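# Close the steel cabinet's bottom drawer on the desk

## Task

Slide the lowest drawer of the steel cabinet sitting on the desk fully closed. It only counts if the drawer stays shut by itself at the end, without the robot holding it. The task fails if any tool or other loose item reaches the floor, or if the robot falls or finishes tipped over.

## Robot and tools

Robot: a Rainbow Robotics RB-Y1 in a physics simulation. It has a two-wheel differential base with two rear casters (0.66 m long, 0.58 m wide, front edge 0.10 m ahead of the wheel axle), a folding torso (leg with ankle, knee and hip, plus chest), a head with cameras, and two 7-joint arms with parallel grippers. Each arm handles about 3 kg. The base cannot move sideways. A loose object may occasionally get a brief external nudge.

Frames: the base frame sits on the floor midway between the drive wheels, x forward, y left, z up. The chest, left_hand and right_hand positions are reported in it. A hand point lies between its finger pads; fingers point along the hand's -z and close along its x. Printed hand positions can be off, more so when the arm is stretched. Odometry is the base frame at the scene's start; it counts wheel rotation only, so slipping shows up as travel. Heading runs -3.142 to 3.142, positive to the left.

execute_actions: argument "actions" is a list holding one action or none (empty returns state and images only). An action may contain:
- "base": exactly one of {"translate_m": d}, a straight move of d metres relative to where the base last reported itself (forward positive, -3 to 3), or {"rotate_rad": d}, an in-place turn relative to current heading (left/counter-clockwise positive, -3.2 to 3.2). Both are offsets, not poses.
- "joints": a dictionary of absolute targets keyed by joint name, in radians (grippers in metres). Ranges: torso_squat_rad 0 to 1.2 (bigger lowers a level chest); torso_shift_rad -0.3 to 0.6 (positive pushes hips forward); torso_pitch_rad -0.2 to 1.4 (positive leans forward); torso_yaw_rad -1.5 to 1.5 (positive left). Per arm: shoulder_pitch -2.356 to 2.356 (0 down, negative raises forward); left_shoulder_roll_rad 0 to 3.141 and right_shoulder_roll_rad -3.141 to 0 (away from the body raises the arm sideways); shoulder_yaw -2.094 to 2.094 (positive left on both arms); elbow -2.617 to 0.01 (0 straight, negative bends); forearm_roll -3.141 to 3.141; wrist_pitch -1.57 to 1.919 (negative tips hand forward); hand_roll -2.705 to 2.705; gripper_m 0 to 0.1 (pad gap). Head: head_pan_rad -0.523 to 0.523 (positive left, relative to chest), head_tilt_rad -0.35 to 1.57 (positive looks down). Tolerance for "done" is ±0.02 rad, ±0.004 m for grippers. Joints not named may still chase earlier targets.
- "speeds": optional caps for this action: translate_m 0.05 to 0.4 m/s, rotate_rad 0.1 to 1.509 rad/s.
- "min_time_s": 0.1 to 8, the minimum duration for arm and head motions.
"cameras" picks images: head_camera, left_wrist_camera, right_wrist_camera or all; omitted/null means all, [] means none. An unknown key or out-of-range number rejects the whole call and nothing moves.

Torso combinations also must hold: squat+shift <= 1.52; squat-shift+pitch <= 1.57; shift+0.5 pitch-0.4 squat <= 0.7; shift+0.3 pitch-0.5 squat <= 0.39. Breaking one leaves the torso short with "off_target".

wait: {"seconds": 0 to 10}; sends nothing new and returns state and images. zoom_image: {"camera", "region": [x0, y0, x1, y1]} in pixels of that camera's latest full image, origin top-left, up to 504 by 504. Head image is 896x504, wrist images 644x364. finished_scene: {"scene": n}, irreversible; call only once the drawer is shut and stays so. A reply with no tool call ends everything.

Reading results: base_status and joint_status describe how each motion ended. "done" (base: wheels turned the full amount, even if slipping); "off_target" (rested short, may still push); "contact_stop" (arm or torso met firm resistance; its whole group, torso or one arm, freezes); "time_out"; "stopped_with_arm" (torso halted because an arm hit); "limit_stop_at_own_body" (self-collision guard stopped it before touching; move the arm and torso apart); "limit_stop_at_<name>"; "joint command not followed" with a "cause:" line, meaning arm targets were withheld by the collision check, which may retry them later; "not_followed" on such joints. on_its_own lists what you did not command; "held at" is the held target, not the actual position. After a stop, a limb may still press: retreat arms first, then torso, each in a separate action. Special case: if both hands hold one object and the torso contact-stops instantly with nothing in the way, resend every arm joint at its current reading, then the torso command.

Cautions: the base does not stop on hitting furniture and can keep shoving or spinning. A bent leg can protrude past the base front, and a leg pressing furniture may slide the robot back without odometry noticing. Heavy loads far forward can tip the robot. Never let the arms strike or press each other, grippers included; the collision check ignores hands and palms. Excessive joint torque (shoulders 64.4, elbows 33.1, wrist joints 23 N m) freezes the robot for 10 s. Motors heat while holding loads: MOTOR HOT warns at 65 °C, and at 80 °C an OVER-TEMPERATURE FAULT brakes the arm ("limit_stop_at_motor_heat"); resend targets afterwards. To grip, command a gap at least 0.005 m narrower than the object; "off_target" then is normal. Avoid knocking items off the desk, slamming the drawer, or pushing very hard. The robot holds its last command while you think.

Cameras: head_camera (896x504, fy 617.663) and two wrist cameras; calibration is in base-frame terms and may be slightly off, more so for wrist cameras at long reach.

Each tool is called after "Request:" as name(argument=value, ...) on one line, values as JSON.

## Session

Request:
execute_actions(actions=[])

Scene clock: 0.00 s.
base_odometry: x=+0.000 y=+0.000 heading=+0.000 (m, m, rad; odometry frame)
base_status: not commanded
joint_positions: torso_squat_rad=+0.350 torso_shift_rad=+0.000 torso_pitch_rad=-0.001 torso_yaw_rad=+0.000 left_shoulder_pitch_rad=+0.019 left_shoulder_roll_rad=+0.024 left_shoulder_yaw_rad=+0.035 left_elbow_rad=-0.188 left_forearm_roll_rad=-0.023 left_wrist_pitch_rad=-0.019 left_hand_roll_rad=-0.043 left_gripper_m=+0.101 right_shoulder_pitch_rad=-0.030 right_shoulder_roll_rad=-0.016 right_shoulder_yaw_rad=-0.006 right_elbow_rad=-0.118 right_forearm_roll_rad=-0.009 right_wrist_pitch_rad=-0.029 right_hand_roll_rad=+0.026 right_gripper_m=+0.100 head_pan_rad=-0.001 head_tilt_rad=+0.401
joint_status: not commanded
chest: x=-0.2286 y=-0.0007 z=+1.2474 quat_wxyz=(+1.000, +0.001, -0.001, +0.000) (m; base frame)
left_hand: x=-0.1461 y=+0.2419 z=+0.5676 quat_wxyz=(+0.995, +0.018, -0.094, -0.014) (m; base frame)
right_hand: x=-0.1425 y=-0.2315 z=+0.5675 quat_wxyz=(+0.996, -0.008, -0.088, +0.011) (m; base frame)
pictures: head_camera, left_wrist_camera, right_wrist_camera
Images, in order (width x height): head_camera 896x504, left_wrist_camera 644x364, right_wrist_camera 644x364.

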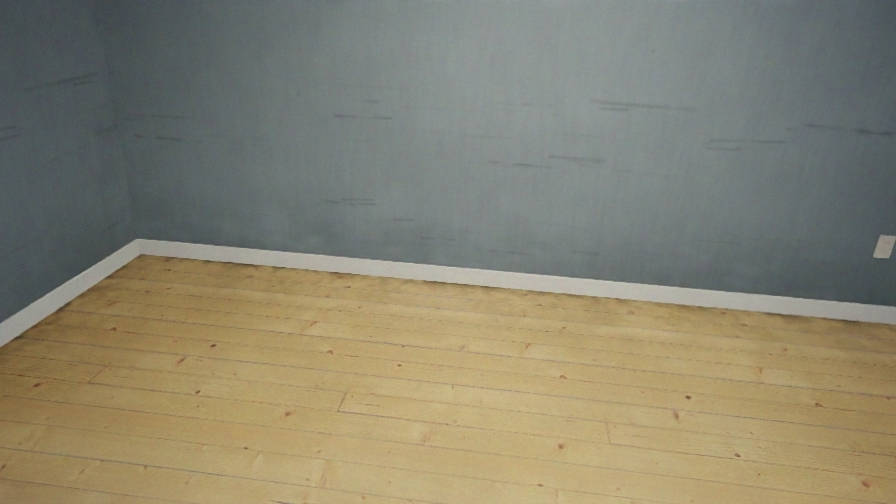

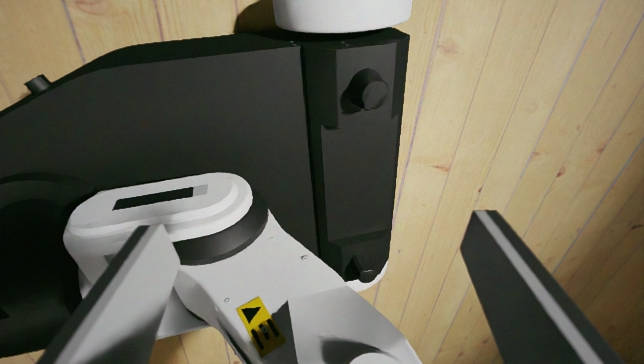

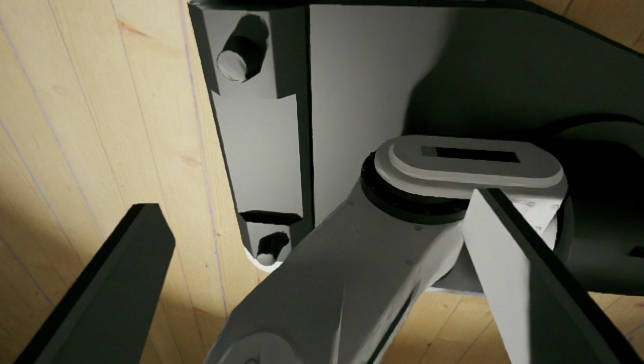

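Request:
execute_actions(actions=[{"joints":{"torso_yaw_rad":-0.9,"head_pan_rad":-0.5}}], cameras=["head_camera"])

Scene clock: 4.70 s.
base_odometry: x=+0.000 y=+0.000 heading=+0.000 (m, m, rad; odometry frame)
base_status: not commanded
joint_positions: torso_squat_rad=+0.350 torso_shift_rad=+0.000 torso_pitch_rad=-0.001 torso_yaw_rad=-0.900 left_shoulder_pitch_rad=+0.019 left_shoulder_roll_rad=+0.024 left_shoulder_yaw_rad=+0.035 left_elbow_rad=-0.189 left_forearm_roll_rad=-0.023 left_wrist_pitch_rad=-0.019 left_hand_roll_rad=-0.043 left_gripper_m=+0.101 right_shoulder_pitch_rad=-0.030 right_shoulder_roll_rad=-0.016 right_shoulder_yaw_rad=-0.006 right_elbow_rad=-0.118 right_forearm_roll_rad=-0.009 right_wrist_pitch_rad=-0.029 right_hand_roll_rad=+0.026 right_gripper_m=+0.100 head_pan_rad=-0.500 head_tilt_rad=+0.401
joint_status: all done
chest: x=-0.2286 y=-0.0007 z=+1.2474 quat_wxyz=(+0.900, +0.001, +0.000, -0.435) (m; base frame)
left_hand: x=+0.0124 y=+0.0863 z=+0.5676 quat_wxyz=(+0.890, -0.025, -0.092, -0.445) (m; base frame)
right_hand: x=-0.3564 y=-0.2107 z=+0.5673 quat_wxyz=(+0.902, -0.045, -0.075, -0.423) (m; base frame)
pictures: head_camera
camera_calibration (this result's frames):
head_camera: T_world_to_cam=[[-0.980075, -0.191578, 0.0524484, -0.294309], [-0.125537, 0.392817, -0.911008, 1.35782], [0.153926, -0.89944, -0.409041, 0.554498], [0, 0, 0, 1]] pos_world=[-0.20334, -0.0910201, 1.47923]
Images, in order (width x height): head_camera 896x504.

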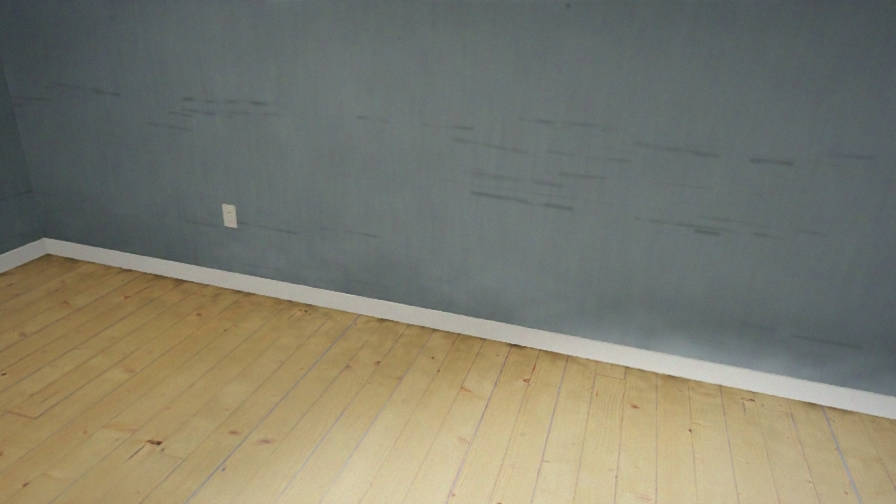

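Request:
execute_actions(actions=[{"base":{"rotate_rad":-1.2}}], cameras=["head_camera"])

Scene clock: 10.70 s.
base_odometry: x=+0.000 y=+0.000 heading=-1.199 (m, m, rad; odometry frame)
base_status: done
joint_positions: torso_squat_rad=+0.350 torso_shift_rad=+0.000 torso_pitch_rad=-0.001 torso_yaw_rad=-0.900 left_shoulder_pitch_rad=+0.019 left_shoulder_roll_rad=+0.024 left_shoulder_yaw_rad=+0.035 left_elbow_rad=-0.189 left_forearm_roll_rad=-0.023 left_wrist_pitch_rad=-0.019 left_hand_roll_rad=-0.043 left_gripper_m=+0.101 right_shoulder_pitch_rad=-0.030 right_shoulder_roll_rad=-0.016 right_shoulder_yaw_rad=-0.006 right_elbow_rad=-0.118 right_forearm_roll_rad=-0.009 right_wrist_pitch_rad=-0.029 right_hand_roll_rad=+0.026 right_gripper_m=+0.100 head_pan_rad=-0.500 head_tilt_rad=+0.401
joint_status: not commanded
chest: x=-0.2286 y=-0.0007 z=+1.2474 quat_wxyz=(+0.900, +0.001, +0.000, -0.435) (m; base frame)
left_hand: x=+0.0124 y=+0.0863 z=+0.5676 quat_wxyz=(+0.890, -0.025, -0.092, -0.445) (m; base frame)
right_hand: x=-0.3564 y=-0.2107 z=+0.5673 quat_wxyz=(+0.902, -0.045, -0.075, -0.423) (m; base frame)
pictures: head_camera
camera_calibration (this result's frames):
head_camera: T_world_to_cam=[[-0.980075, -0.191579, 0.052449, -0.294312], [-0.125538, 0.392815, -0.911009, 1.35782], [0.153927, -0.899441, -0.409038, 0.554497], [0, 0, 0, 1]] pos_world=[-0.203342, -0.091018, 1.47923]
Images, in order (width x height): head_camera 896x504.

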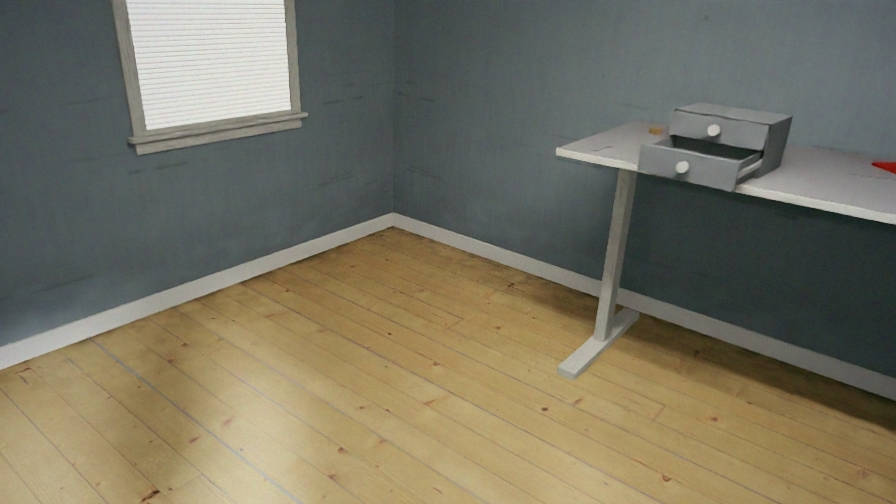

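Request:
execute_actions(actions=[{"base":{"rotate_rad":-1.85},"joints":{"torso_yaw_rad":0,"head_pan_rad":0}}], cameras=["head_camera"])

Request:
zoom_image(camera="head_camera", region=[250, 50, 750, 300])

Scene clock: 18.40 s.
base_odometry: x=+0.000 y=+0.000 heading=-3.049 (m, m, rad; odometry frame)
base_status: done
joint_positions: torso_squat_rad=+0.350 torso_shift_rad=+0.000 torso_pitch_rad=-0.001 torso_yaw_rad=+0.000 left_shoulder_pitch_rad=+0.020 left_shoulder_roll_rad=+0.024 left_shoulder_yaw_rad=+0.035 left_elbow_rad=-0.188 left_forearm_roll_rad=-0.023 left_wrist_pitch_rad=-0.019 left_hand_roll_rad=-0.043 left_gripper_m=+0.101 right_shoulder_pitch_rad=-0.030 right_shoulder_roll_rad=-0.016 right_shoulder_yaw_rad=-0.006 right_elbow_rad=-0.118 right_forearm_roll_rad=-0.009 right_wrist_pitch_rad=-0.029 right_hand_roll_rad=+0.026 right_gripper_m=+0.100 head_pan_rad=+0.000 head_tilt_rad=+0.401
joint_status: all done
chest: x=-0.2286 y=-0.0007 z=+1.2474 quat_wxyz=(+1.000, +0.001, -0.001, +0.000) (m; base frame)
left_hand: x=-0.1461 y=+0.2419 z=+0.5676 quat_wxyz=(+0.995, +0.018, -0.094, -0.014) (m; base frame)
right_hand: x=-0.1425 y=-0.2316 z=+0.5675 quat_wxyz=(+0.996, -0.008, -0.088, +0.011) (m; base frame)
pictures: head_camera
camera_calibration (this result's frames):
head_camera: T_world_to_cam=[[0.0219998, -0.998378, 0.0525103, -0.0764629], [-0.406501, -0.0569181, -0.911876, 1.29484], [0.913385, -0.00128443, -0.407094, 0.723842], [0, 0, 0, 1]] pos_world=[-0.133112, -0.00170952, 1.47942]
Images, in order (width x height): head_camera 896x504.

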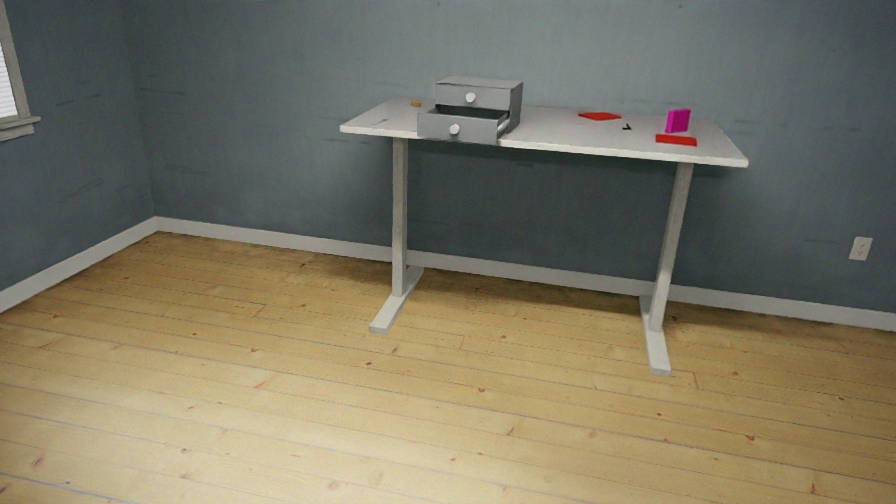

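Region (250, 50, 750, 300) of head_camera's 896x504 image, scaled by 1.008, with more detail than that image has.

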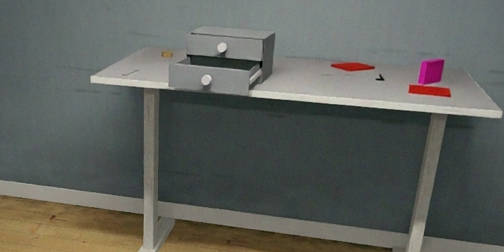

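Request:
execute_actions(actions=[{"base":{"translate_m":1.2},"joints":{"torso_squat_rad":0.1,"head_tilt_rad":0.55}}], cameras=[])

Request:
execute_actions(actions=[{"base":{"rotate_rad":-0.17},"joints":{"left_shoulder_pitch_rad":0.5,"left_shoulder_roll_rad":0.15,"left_elbow_rad":-2.0,"left_gripper_m":0.0}}])

Scene clock: 31.17 s.
base_odometry: x=-1.195 y=-0.110 heading=-3.050 (m, m, rad; odometry frame)
base_status: done
joint_positions: torso_squat_rad=+0.100 torso_shift_rad=+0.000 torso_pitch_rad=-0.001 torso_yaw_rad=+0.000 left_shoulder_pitch_rad=+0.019 left_shoulder_roll_rad=+0.024 left_shoulder_yaw_rad=+0.035 left_elbow_rad=-0.188 left_forearm_roll_rad=-0.023 left_wrist_pitch_rad=-0.019 left_hand_roll_rad=-0.043 left_gripper_m=+0.101 right_shoulder_pitch_rad=-0.030 right_shoulder_roll_rad=-0.016 right_shoulder_yaw_rad=-0.006 right_elbow_rad=-0.118 right_forearm_roll_rad=-0.009 right_wrist_pitch_rad=-0.029 right_hand_roll_rad=+0.026 right_gripper_m=+0.100 head_pan_rad=+0.000 head_tilt_rad=+0.550
joint_status: all done
chest: x=-0.2286 y=-0.0007 z=+1.2864 quat_wxyz=(+1.000, +0.001, +0.000, +0.000) (m; base frame)
left_hand: x=-0.1460 y=+0.2419 z=+0.6066 quat_wxyz=(+0.995, +0.018, -0.094, -0.014) (m; base frame)
right_hand: x=-0.1425 y=-0.2316 z=+0.6065 quat_wxyz=(+0.996, -0.008, -0.088, +0.011) (m; base frame)
pictures: none
No camera images: the call's "cameras" was empty. Leave "cameras" out to get every camera's image.

Scene clock: 33.63 s.
base_odometry: x=-1.196 y=-0.110 heading=+3.064 (m, m, rad; odometry frame)
base_status: done
joint_positions: torso_squat_rad=+0.100 torso_shift_rad=+0.000 torso_pitch_rad=-0.001 torso_yaw_rad=+0.000 left_shoulder_pitch_rad=+0.500 left_shoulder_roll_rad=+0.150 left_shoulder_yaw_rad=+0.035 left_elbow_rad=-2.000 left_forearm_roll_rad=-0.023 left_wrist_pitch_rad=-0.019 left_hand_roll_rad=-0.043 left_gripper_m=+0.001 right_shoulder_pitch_rad=-0.030 right_shoulder_roll_rad=-0.016 right_shoulder_yaw_rad=-0.006 right_elbow_rad=-0.118 right_forearm_roll_rad=-0.009 right_wrist_pitch_rad=-0.029 right_hand_roll_rad=+0.026 right_gripper_m=+0.100 head_pan_rad=+0.000 head_tilt_rad=+0.550
joint_status: all done
chest: x=-0.2286 y=-0.0007 z=+1.2864 quat_wxyz=(+1.000, +0.001, -0.001, +0.000) (m; base frame)
left_hand: x=+0.1491 y=+0.3260 z=+1.0664 quat_wxyz=(+0.713, +0.135, -0.687, -0.044) (m; base frame)
right_hand: x=-0.1425 y=-0.2316 z=+0.6065 quat_wxyz=(+0.996, -0.008, -0.088, +0.011) (m; base frame)
pictures: head_camera, left_wrist_camera, right_wrist_camera
camera_calibration (this result's frames):
head_camera: T_world_to_cam=[[0.0297639, -0.998373, 0.0486383, -0.0711672], [-0.537497, -0.057012, -0.841336, 1.19846], [0.84274, -0.00110146, -0.538319, 0.920136], [0, 0, 0, 1]] pos_world=[-0.129152, -0.0017116, 1.50709]
left_wrist_camera: T_world_to_cam=[[0.0338749, -0.286767, 0.957401, -0.933015], [-0.494268, -0.837408, -0.233338, 0.631585], [0.868649, -0.465308, -0.170107, 0.285972], [0, 0, 0, 1]] pos_world=[0.0953684, 0.394401, 1.08929]
right_wrist_camera: T_world_to_cam=[[-0.985737, 0.0171877, -0.167413, -0.0345635], [-0.0919477, 0.778171, 0.621286, -0.182928], [0.140954, 0.627817, -0.765491, 0.720351], [0, 0, 0, 1]] pos_world=[-0.152427, -0.309305, 0.659286]
Images, in order (width x height): head_camera 896x504, left_wrist_camera 644x364, right_wrist_camera 644x364.

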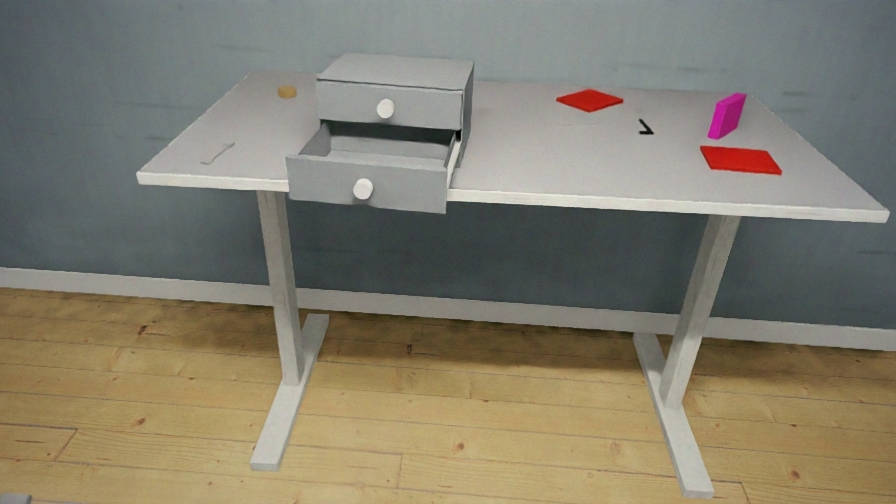

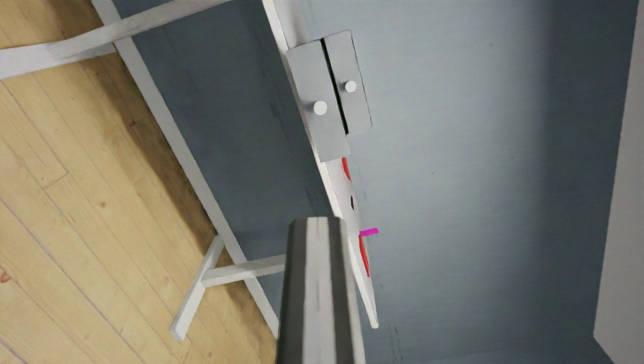

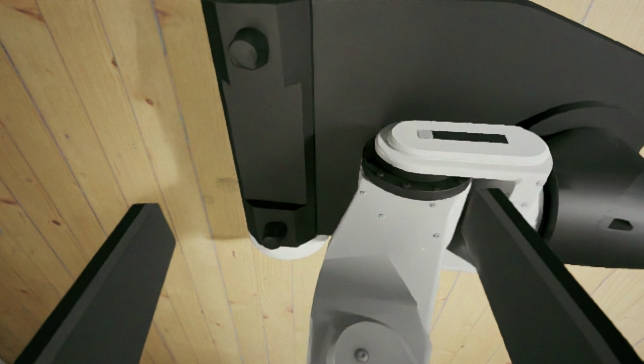

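Request:
execute_actions(actions=[{"base":{"translate_m":0.45},"joints":{"left_shoulder_pitch_rad":-0.2,"left_shoulder_roll_rad":0.05,"left_shoulder_yaw_rad":0.0,"left_elbow_rad":-1.12,"left_hand_roll_rad":-1.57,"head_tilt_rad":0.75}}], cameras=["head_camera","left_wrist_camera"])

Scene clock: 51.90 s.
base_odometry: x=-1.644 y=-0.074 heading=+3.062 (m, m, rad; odometry frame)
base_status: done
joint_positions: torso_squat_rad=+0.100 torso_shift_rad=+0.000 torso_pitch_rad=-0.001 torso_yaw_rad=+0.000 left_shoulder_pitch_rad=-0.200 left_shoulder_roll_rad=+0.050 left_shoulder_yaw_rad=+0.000 left_elbow_rad=-1.120 left_forearm_roll_rad=-0.023 left_wrist_pitch_rad=-0.019 left_hand_roll_rad=-1.570 left_gripper_m=+0.001 right_shoulder_pitch_rad=-0.030 right_shoulder_roll_rad=-0.016 right_shoulder_yaw_rad=-0.006 right_elbow_rad=-0.118 right_forearm_roll_rad=-0.009 right_wrist_pitch_rad=-0.029 right_hand_roll_rad=+0.026 right_gripper_m=+0.100 head_pan_rad=+0.000 head_tilt_rad=+0.750
joint_status: all done
chest: x=-0.2286 y=-0.0007 z=+1.2864 quat_wxyz=(+1.000, +0.001, -0.001, +0.000) (m; base frame)
left_hand: x=+0.3173 y=+0.2110 z=+0.9506 quat_wxyz=(+0.521, +0.444, -0.428, -0.591) (m; base frame)
right_hand: x=-0.1425 y=-0.2316 z=+0.6065 quat_wxyz=(+0.996, -0.008, -0.088, +0.011) (m; base frame)
pictures: head_camera, left_wrist_camera
camera_calibration (this result's frames):
head_camera: T_world_to_cam=[[0.0390446, -0.998366, 0.0417128, -0.0589657], [-0.693919, -0.0571279, -0.717783, 0.982446], [0.718993, -0.000919781, -0.695016, 1.12748], [0, 0, 0, 1]] pos_world=[-0.126608, -0.00170723, 1.49126]
left_wrist_camera: T_world_to_cam=[[-0.0948378, -0.989559, -0.108531, 0.341584], [-0.763441, 0.142265, -0.630015, 0.847138], [0.638877, 0.0231081, -0.768962, 0.605836], [0, 0, 0, 1]] pos_world=[0.292081, 0.2035, 1.03665]
Images, in order (width x height): head_camera 896x504, left_wrist_camera 644x364.

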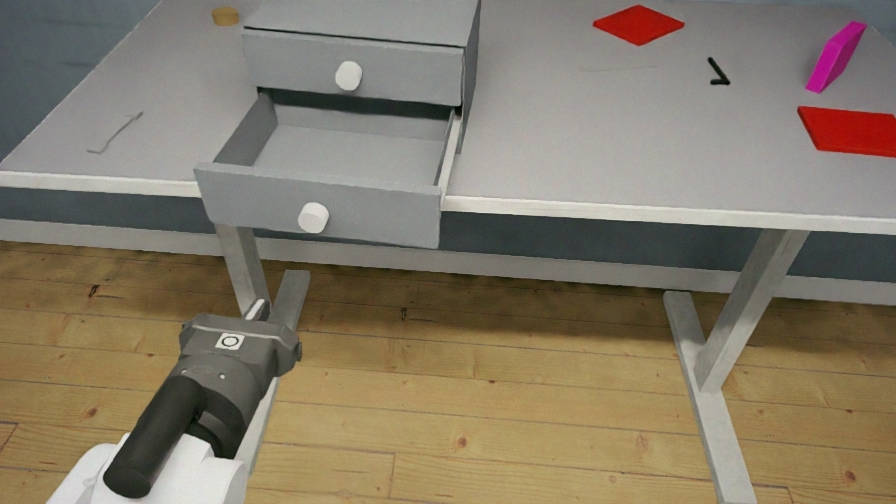

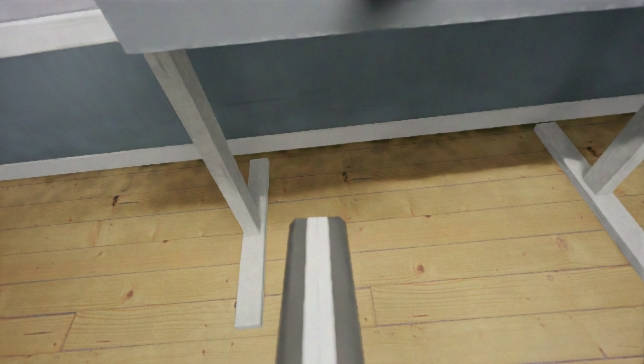

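Request:
execute_actions(actions=[{"base":{"translate_m":0.08},"joints":{"left_shoulder_yaw_rad":0.04,"left_elbow_rad":-1.2}}], cameras=["head_camera","left_wrist_camera"])

Scene clock: 64.87 s.
base_odometry: x=-1.724 y=-0.068 heading=+3.061 (m, m, rad; odometry frame)
base_status: done
joint_positions: torso_squat_rad=+0.100 torso_shift_rad=+0.000 torso_pitch_rad=-0.001 torso_yaw_rad=+0.000 left_shoulder_pitch_rad=-0.200 left_shoulder_roll_rad=+0.050 left_shoulder_yaw_rad=+0.040 left_elbow_rad=-1.200 left_forearm_roll_rad=-0.023 left_wrist_pitch_rad=-0.019 left_hand_roll_rad=-1.570 left_gripper_m=+0.001 right_shoulder_pitch_rad=-0.030 right_shoulder_roll_rad=-0.016 right_shoulder_yaw_rad=-0.006 right_elbow_rad=-0.118 right_forearm_roll_rad=-0.009 right_wrist_pitch_rad=-0.029 right_hand_roll_rad=+0.026 right_gripper_m=+0.100 head_pan_rad=+0.000 head_tilt_rad=+0.750
joint_status: all done
chest: x=-0.2285 y=-0.0007 z=+1.2864 quat_wxyz=(+1.000, +0.001, +0.000, +0.000) (m; base frame)
left_hand: x=+0.3285 y=+0.2269 z=+0.9889 quat_wxyz=(+0.515, +0.472, -0.444, -0.561) (m; base frame)
right_hand: x=-0.1425 y=-0.2316 z=+0.6065 quat_wxyz=(+0.996, -0.008, -0.088, +0.011) (m; base frame)
pictures: head_camera, left_wrist_camera
camera_calibration (this result's frames):
head_camera: T_world_to_cam=[[0.0390512, -0.998366, 0.0417085, -0.0589614], [-0.693999, -0.0571293, -0.717705, 0.982381], [0.718916, -0.000918462, -0.695097, 1.12751], [0, 0, 0, 1]] pos_world=[-0.12651, -0.00170675, 1.49125]
left_wrist_camera: T_world_to_cam=[[-0.052159, -0.993222, -0.103874, 0.344697], [-0.714088, 0.109808, -0.691391, 0.929366], [0.69811, 0.0381127, -0.714975, 0.551457], [0, 0, 0, 1]] pos_world=[0.29665, 0.219292, 1.07264]
Images, in order (width x height): head_camera 896x504, left_wrist_camera 644x364.

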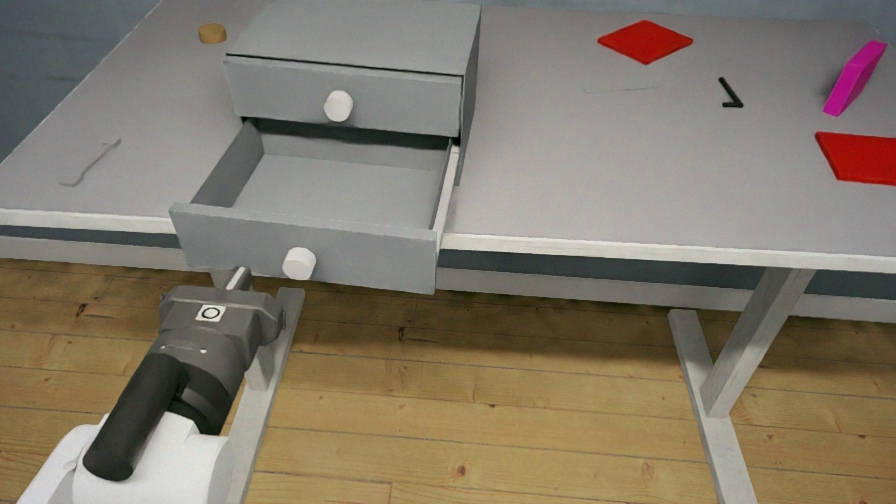

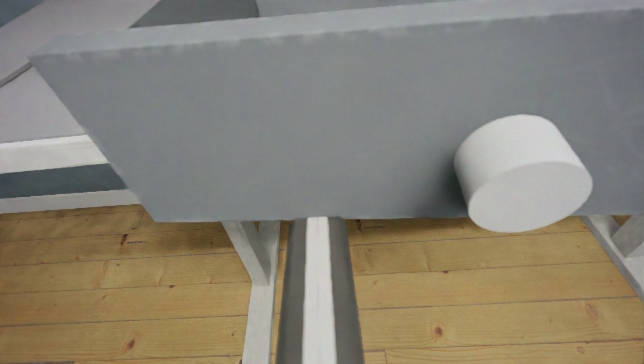

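Request:
execute_actions(actions=[{"base":{"translate_m":0.19},"speeds":{"translate_m":0.06}}], cameras=["head_camera","left_wrist_camera"])

Scene clock: 73.00 s.
base_odometry: x=-1.913 y=-0.052 heading=+3.060 (m, m, rad; odometry frame)
base_status: done
joint_positions: torso_squat_rad=+0.100 torso_shift_rad=+0.000 torso_pitch_rad=-0.001 torso_yaw_rad=+0.000 left_shoulder_pitch_rad=-0.200 left_shoulder_roll_rad=+0.050 left_shoulder_yaw_rad=+0.040 left_elbow_rad=-1.200 left_forearm_roll_rad=-0.023 left_wrist_pitch_rad=-0.019 left_hand_roll_rad=-1.570 left_gripper_m=+0.001 right_shoulder_pitch_rad=-0.030 right_shoulder_roll_rad=-0.016 right_shoulder_yaw_rad=-0.006 right_elbow_rad=-0.118 right_forearm_roll_rad=-0.009 right_wrist_pitch_rad=-0.029 right_hand_roll_rad=+0.026 right_gripper_m=+0.100 head_pan_rad=+0.000 head_tilt_rad=+0.750
joint_status: not commanded
chest: x=-0.2286 y=-0.0007 z=+1.2864 quat_wxyz=(+1.000, +0.001, -0.001, +0.000) (m; base frame)
left_hand: x=+0.3284 y=+0.2269 z=+0.9889 quat_wxyz=(+0.515, +0.472, -0.444, -0.561) (m; base frame)
right_hand: x=-0.1425 y=-0.2316 z=+0.6065 quat_wxyz=(+0.996, -0.008, -0.088, +0.011) (m; base frame)
pictures: head_camera, left_wrist_camera
camera_calibration (this result's frames):
head_camera: T_world_to_cam=[[0.0390484, -0.998366, 0.0417135, -0.0589649], [-0.693905, -0.057131, -0.717796, 0.982457], [0.719007, -0.000916375, -0.695002, 1.12747], [0, 0, 0, 1]] pos_world=[-0.126625, -0.00170658, 1.49126]
left_wrist_camera: T_world_to_cam=[[-0.0521087, -0.993224, -0.103876, 0.344706], [-0.714086, 0.109773, -0.691398, 0.929312], [0.698116, 0.0381484, -0.714968, 0.551509], [0, 0, 0, 1]] pos_world=[0.296554, 0.219317, 1.07264]
Images, in order (width x height): head_camera 896x504, left_wrist_camera 644x364.

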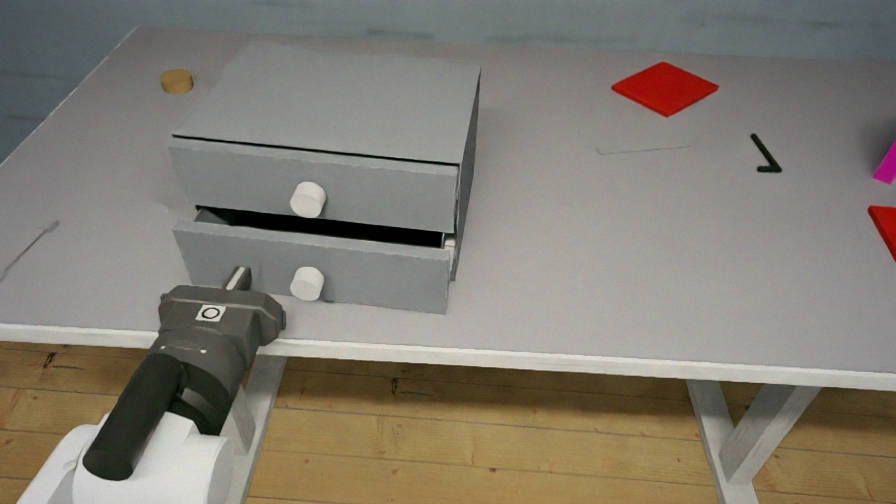

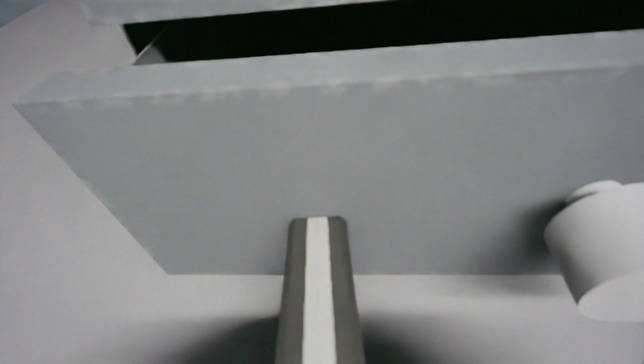

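Request:
execute_actions(actions=[{"base":{"translate_m":0.035},"speeds":{"translate_m":0.05}}], cameras=["head_camera","left_wrist_camera"])

Request:
zoom_image(camera="head_camera", region=[140, 140, 500, 340])

Scene clock: 78.23 s.
base_odometry: x=-1.948 y=-0.050 heading=+3.059 (m, m, rad; odometry frame)
base_status: done
joint_positions: torso_squat_rad=+0.100 torso_shift_rad=+0.000 torso_pitch_rad=-0.001 torso_yaw_rad=+0.000 left_shoulder_pitch_rad=-0.200 left_shoulder_roll_rad=+0.050 left_shoulder_yaw_rad=+0.040 left_elbow_rad=-1.200 left_forearm_roll_rad=-0.023 left_wrist_pitch_rad=-0.019 left_hand_roll_rad=-1.570 left_gripper_m=+0.001 right_shoulder_pitch_rad=-0.030 right_shoulder_roll_rad=-0.016 right_shoulder_yaw_rad=-0.006 right_elbow_rad=-0.118 right_forearm_roll_rad=-0.009 right_wrist_pitch_rad=-0.029 right_hand_roll_rad=+0.026 right_gripper_m=+0.100 head_pan_rad=+0.000 head_tilt_rad=+0.750
joint_status: not commanded
chest: x=-0.2286 y=-0.0007 z=+1.2864 quat_wxyz=(+1.000, +0.001, -0.001, +0.000) (m; base frame)
left_hand: x=+0.3283 y=+0.2269 z=+0.9888 quat_wxyz=(+0.515, +0.472, -0.444, -0.561) (m; base frame)
right_hand: x=-0.1425 y=-0.2316 z=+0.6065 quat_wxyz=(+0.996, -0.008, -0.088, +0.011) (m; base frame)
pictures: head_camera, left_wrist_camera
camera_calibration (this result's frames):
head_camera: T_world_to_cam=[[0.0390484, -0.998366, 0.0417138, -0.0589656], [-0.693903, -0.0571312, -0.717798, 0.982464], [0.719009, -0.000916483, -0.695, 1.12747], [0, 0, 0, 1]] pos_world=[-0.12662, -0.00170664, 1.49126]
left_wrist_camera: T_world_to_cam=[[-0.0520857, -0.993226, -0.103871, 0.344706], [-0.714155, 0.10975, -0.69133, 0.92922], [0.698047, 0.0381719, -0.715034, 0.551576], [0, 0, 0, 1]] pos_world=[0.296536, 0.219334, 1.0726]
Images, in order (width x height): head_camera 896x504, left_wrist_camera 644x364.

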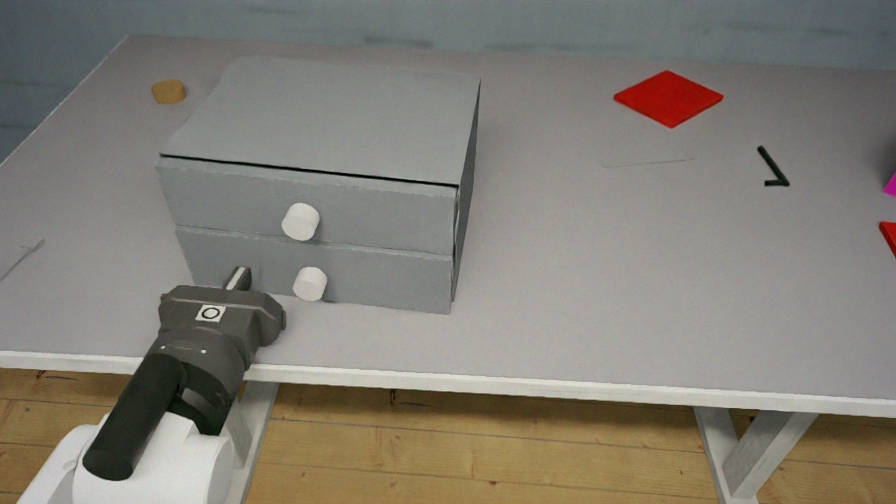

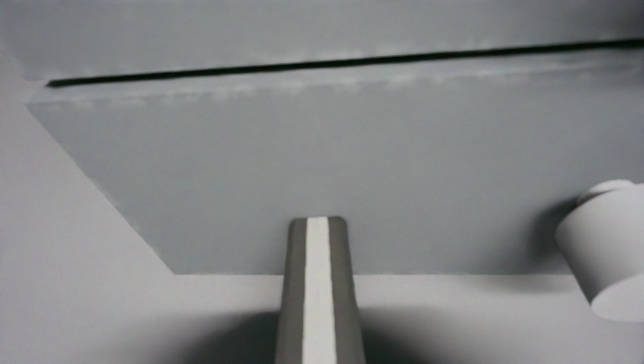

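Region (140, 140, 500, 340) of head_camera's 896x504 image, scaled by 1.400, with more detail than that image has.

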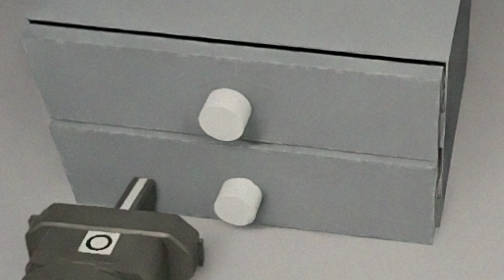

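Request:
execute_actions(actions=[{"base":{"translate_m":0.008},"speeds":{"translate_m":0.05}}], cameras=["head_camera","left_wrist_camera"])

Request:
zoom_image(camera="head_camera", region=[380, 160, 520, 330])

Scene clock: 82.10 s.
base_odometry: x=-1.956 y=-0.049 heading=+3.058 (m, m, rad; odometry frame)
base_status: done
joint_positions: torso_squat_rad=+0.100 torso_shift_rad=-0.001 torso_pitch_rad=-0.002 torso_yaw_rad=+0.000 left_shoulder_pitch_rad=-0.198 left_shoulder_roll_rad=+0.050 left_shoulder_yaw_rad=+0.040 left_elbow_rad=-1.200 left_forearm_roll_rad=-0.023 left_wrist_pitch_rad=-0.019 left_hand_roll_rad=-1.570 left_gripper_m=+0.001 right_shoulder_pitch_rad=-0.030 right_shoulder_roll_rad=-0.016 right_shoulder_yaw_rad=-0.006 right_elbow_rad=-0.118 right_forearm_roll_rad=-0.009 right_wrist_pitch_rad=-0.029 right_hand_roll_rad=+0.026 right_gripper_m=+0.100 head_pan_rad=+0.000 head_tilt_rad=+0.750
joint_status: not commanded
chest: x=-0.2293 y=-0.0008 z=+1.2864 quat_wxyz=(+1.000, +0.001, -0.001, +0.000) (m; base frame)
left_hand: x=+0.3272 y=+0.2274 z=+0.9885 quat_wxyz=(+0.516, +0.472, -0.444, -0.561) (m; base frame)
right_hand: x=-0.1424 y=-0.2316 z=+0.6066 quat_wxyz=(+0.996, -0.008, -0.088, +0.011) (m; base frame)
pictures: head_camera, left_wrist_camera
camera_calibration (this result's frames):
head_camera: T_world_to_cam=[[0.0392786, -0.99836, 0.0416544, -0.0588635], [-0.693268, -0.0572491, -0.718403, 0.982897], [0.719609, -0.000659786, -0.694379, 1.1273], [0, 0, 0, 1]] pos_world=[-0.127489, -0.00175322, 1.49134]
left_wrist_camera: T_world_to_cam=[[-0.0512446, -0.993267, -0.103896, 0.344829], [-0.714463, 0.109151, -0.691107, 0.928191], [0.697794, 0.0388145, -0.715246, 0.552276], [0, 0, 0, 1]] pos_world=[0.295453, 0.219758, 1.07232]
Images, in order (width x height): head_camera 896x504, left_wrist_camera 644x364.

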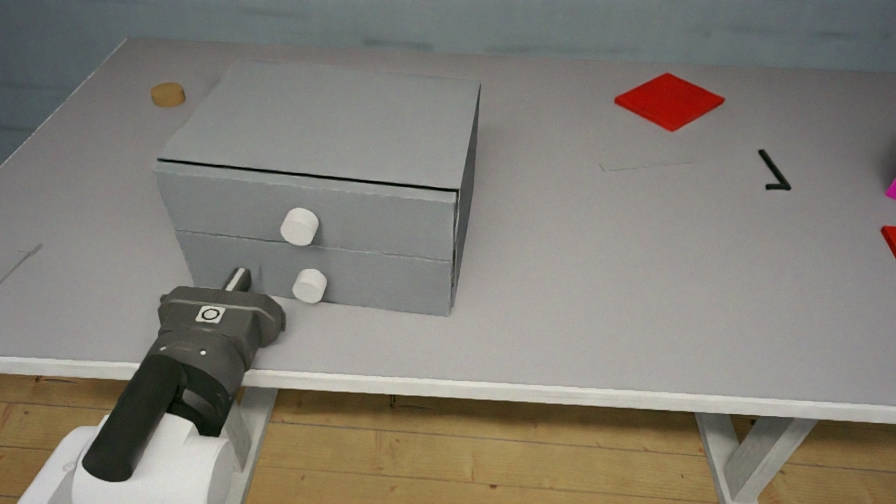

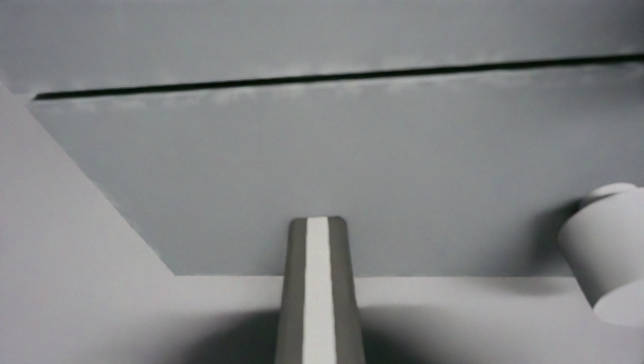

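Region (380, 160, 520, 330) of head_camera's 896x504 image, scaled by 2.965, with more detail than that image has; it fills the left 415 columns of this view, and the rest is white.

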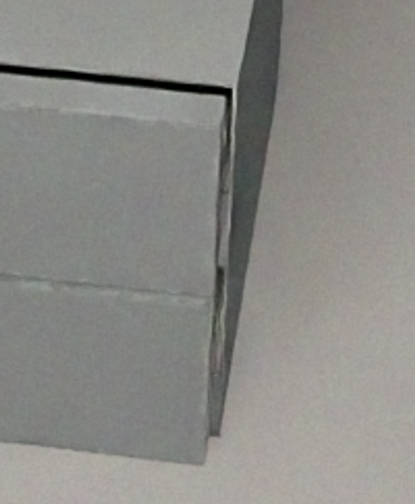

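Bottomed out. Back off.

Request:
execute_actions(actions=[{"base":{"translate_m":-0.04}}], cameras=["head_camera","left_wrist_camera"])

Scene clock: 84.93 s.
base_odometry: x=-1.916 y=-0.052 heading=+3.059 (m, m, rad; odometry frame)
base_status: done
joint_positions: torso_squat_rad=+0.100 torso_shift_rad=+0.000 torso_pitch_rad=-0.001 torso_yaw_rad=+0.000 left_shoulder_pitch_rad=-0.200 left_shoulder_roll_rad=+0.050 left_shoulder_yaw_rad=+0.040 left_elbow_rad=-1.200 left_forearm_roll_rad=-0.023 left_wrist_pitch_rad=-0.019 left_hand_roll_rad=-1.570 left_gripper_m=+0.001 right_shoulder_pitch_rad=-0.030 right_shoulder_roll_rad=-0.016 right_shoulder_yaw_rad=-0.006 right_elbow_rad=-0.118 right_forearm_roll_rad=-0.009 right_wrist_pitch_rad=-0.029 right_hand_roll_rad=+0.026 right_gripper_m=+0.100 head_pan_rad=+0.000 head_tilt_rad=+0.750
joint_status: not commanded
chest: x=-0.2286 y=-0.0007 z=+1.2864 quat_wxyz=(+1.000, +0.001, -0.001, +0.000) (m; base frame)
left_hand: x=+0.3283 y=+0.2269 z=+0.9889 quat_wxyz=(+0.515, +0.472, -0.444, -0.561) (m; base frame)
right_hand: x=-0.1426 y=-0.2316 z=+0.6065 quat_wxyz=(+0.996, -0.008, -0.088, +0.011) (m; base frame)
pictures: head_camera, left_wrist_camera
camera_calibration (this result's frames):
head_camera: T_world_to_cam=[[0.0391098, -0.998366, 0.0416593, -0.0589133], [-0.693868, -0.0571348, -0.717832, 0.982501], [0.71904, -0.000831805, -0.694969, 1.12744], [0, 0, 0, 1]] pos_world=[-0.126647, -0.0017442, 1.49126]
left_wrist_camera: T_world_to_cam=[[-0.0519818, -0.993229, -0.103895, 0.344722], [-0.714003, 0.109701, -0.691495, 0.929411], [0.69821, 0.0382365, -0.714871, 0.551431], [0, 0, 0, 1]] pos_world=[0.296507, 0.219346, 1.0727]
Images, in order (width x height): head_camera 896x504, left_wrist_camera 644x364.

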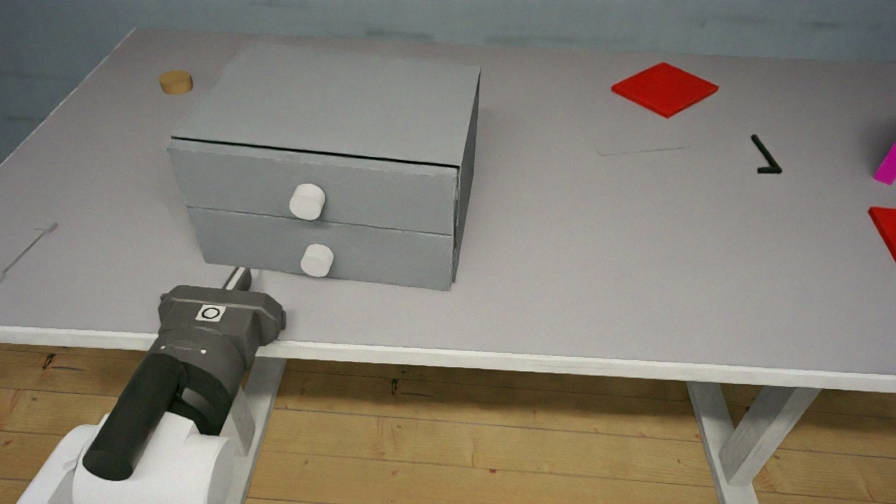

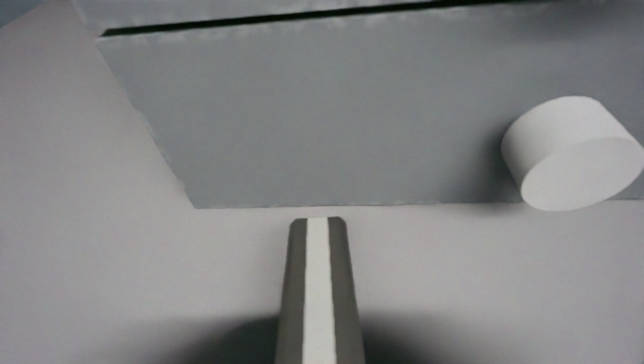

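Request:
finished_scene(scene=1)

The scene is finished: the task was done.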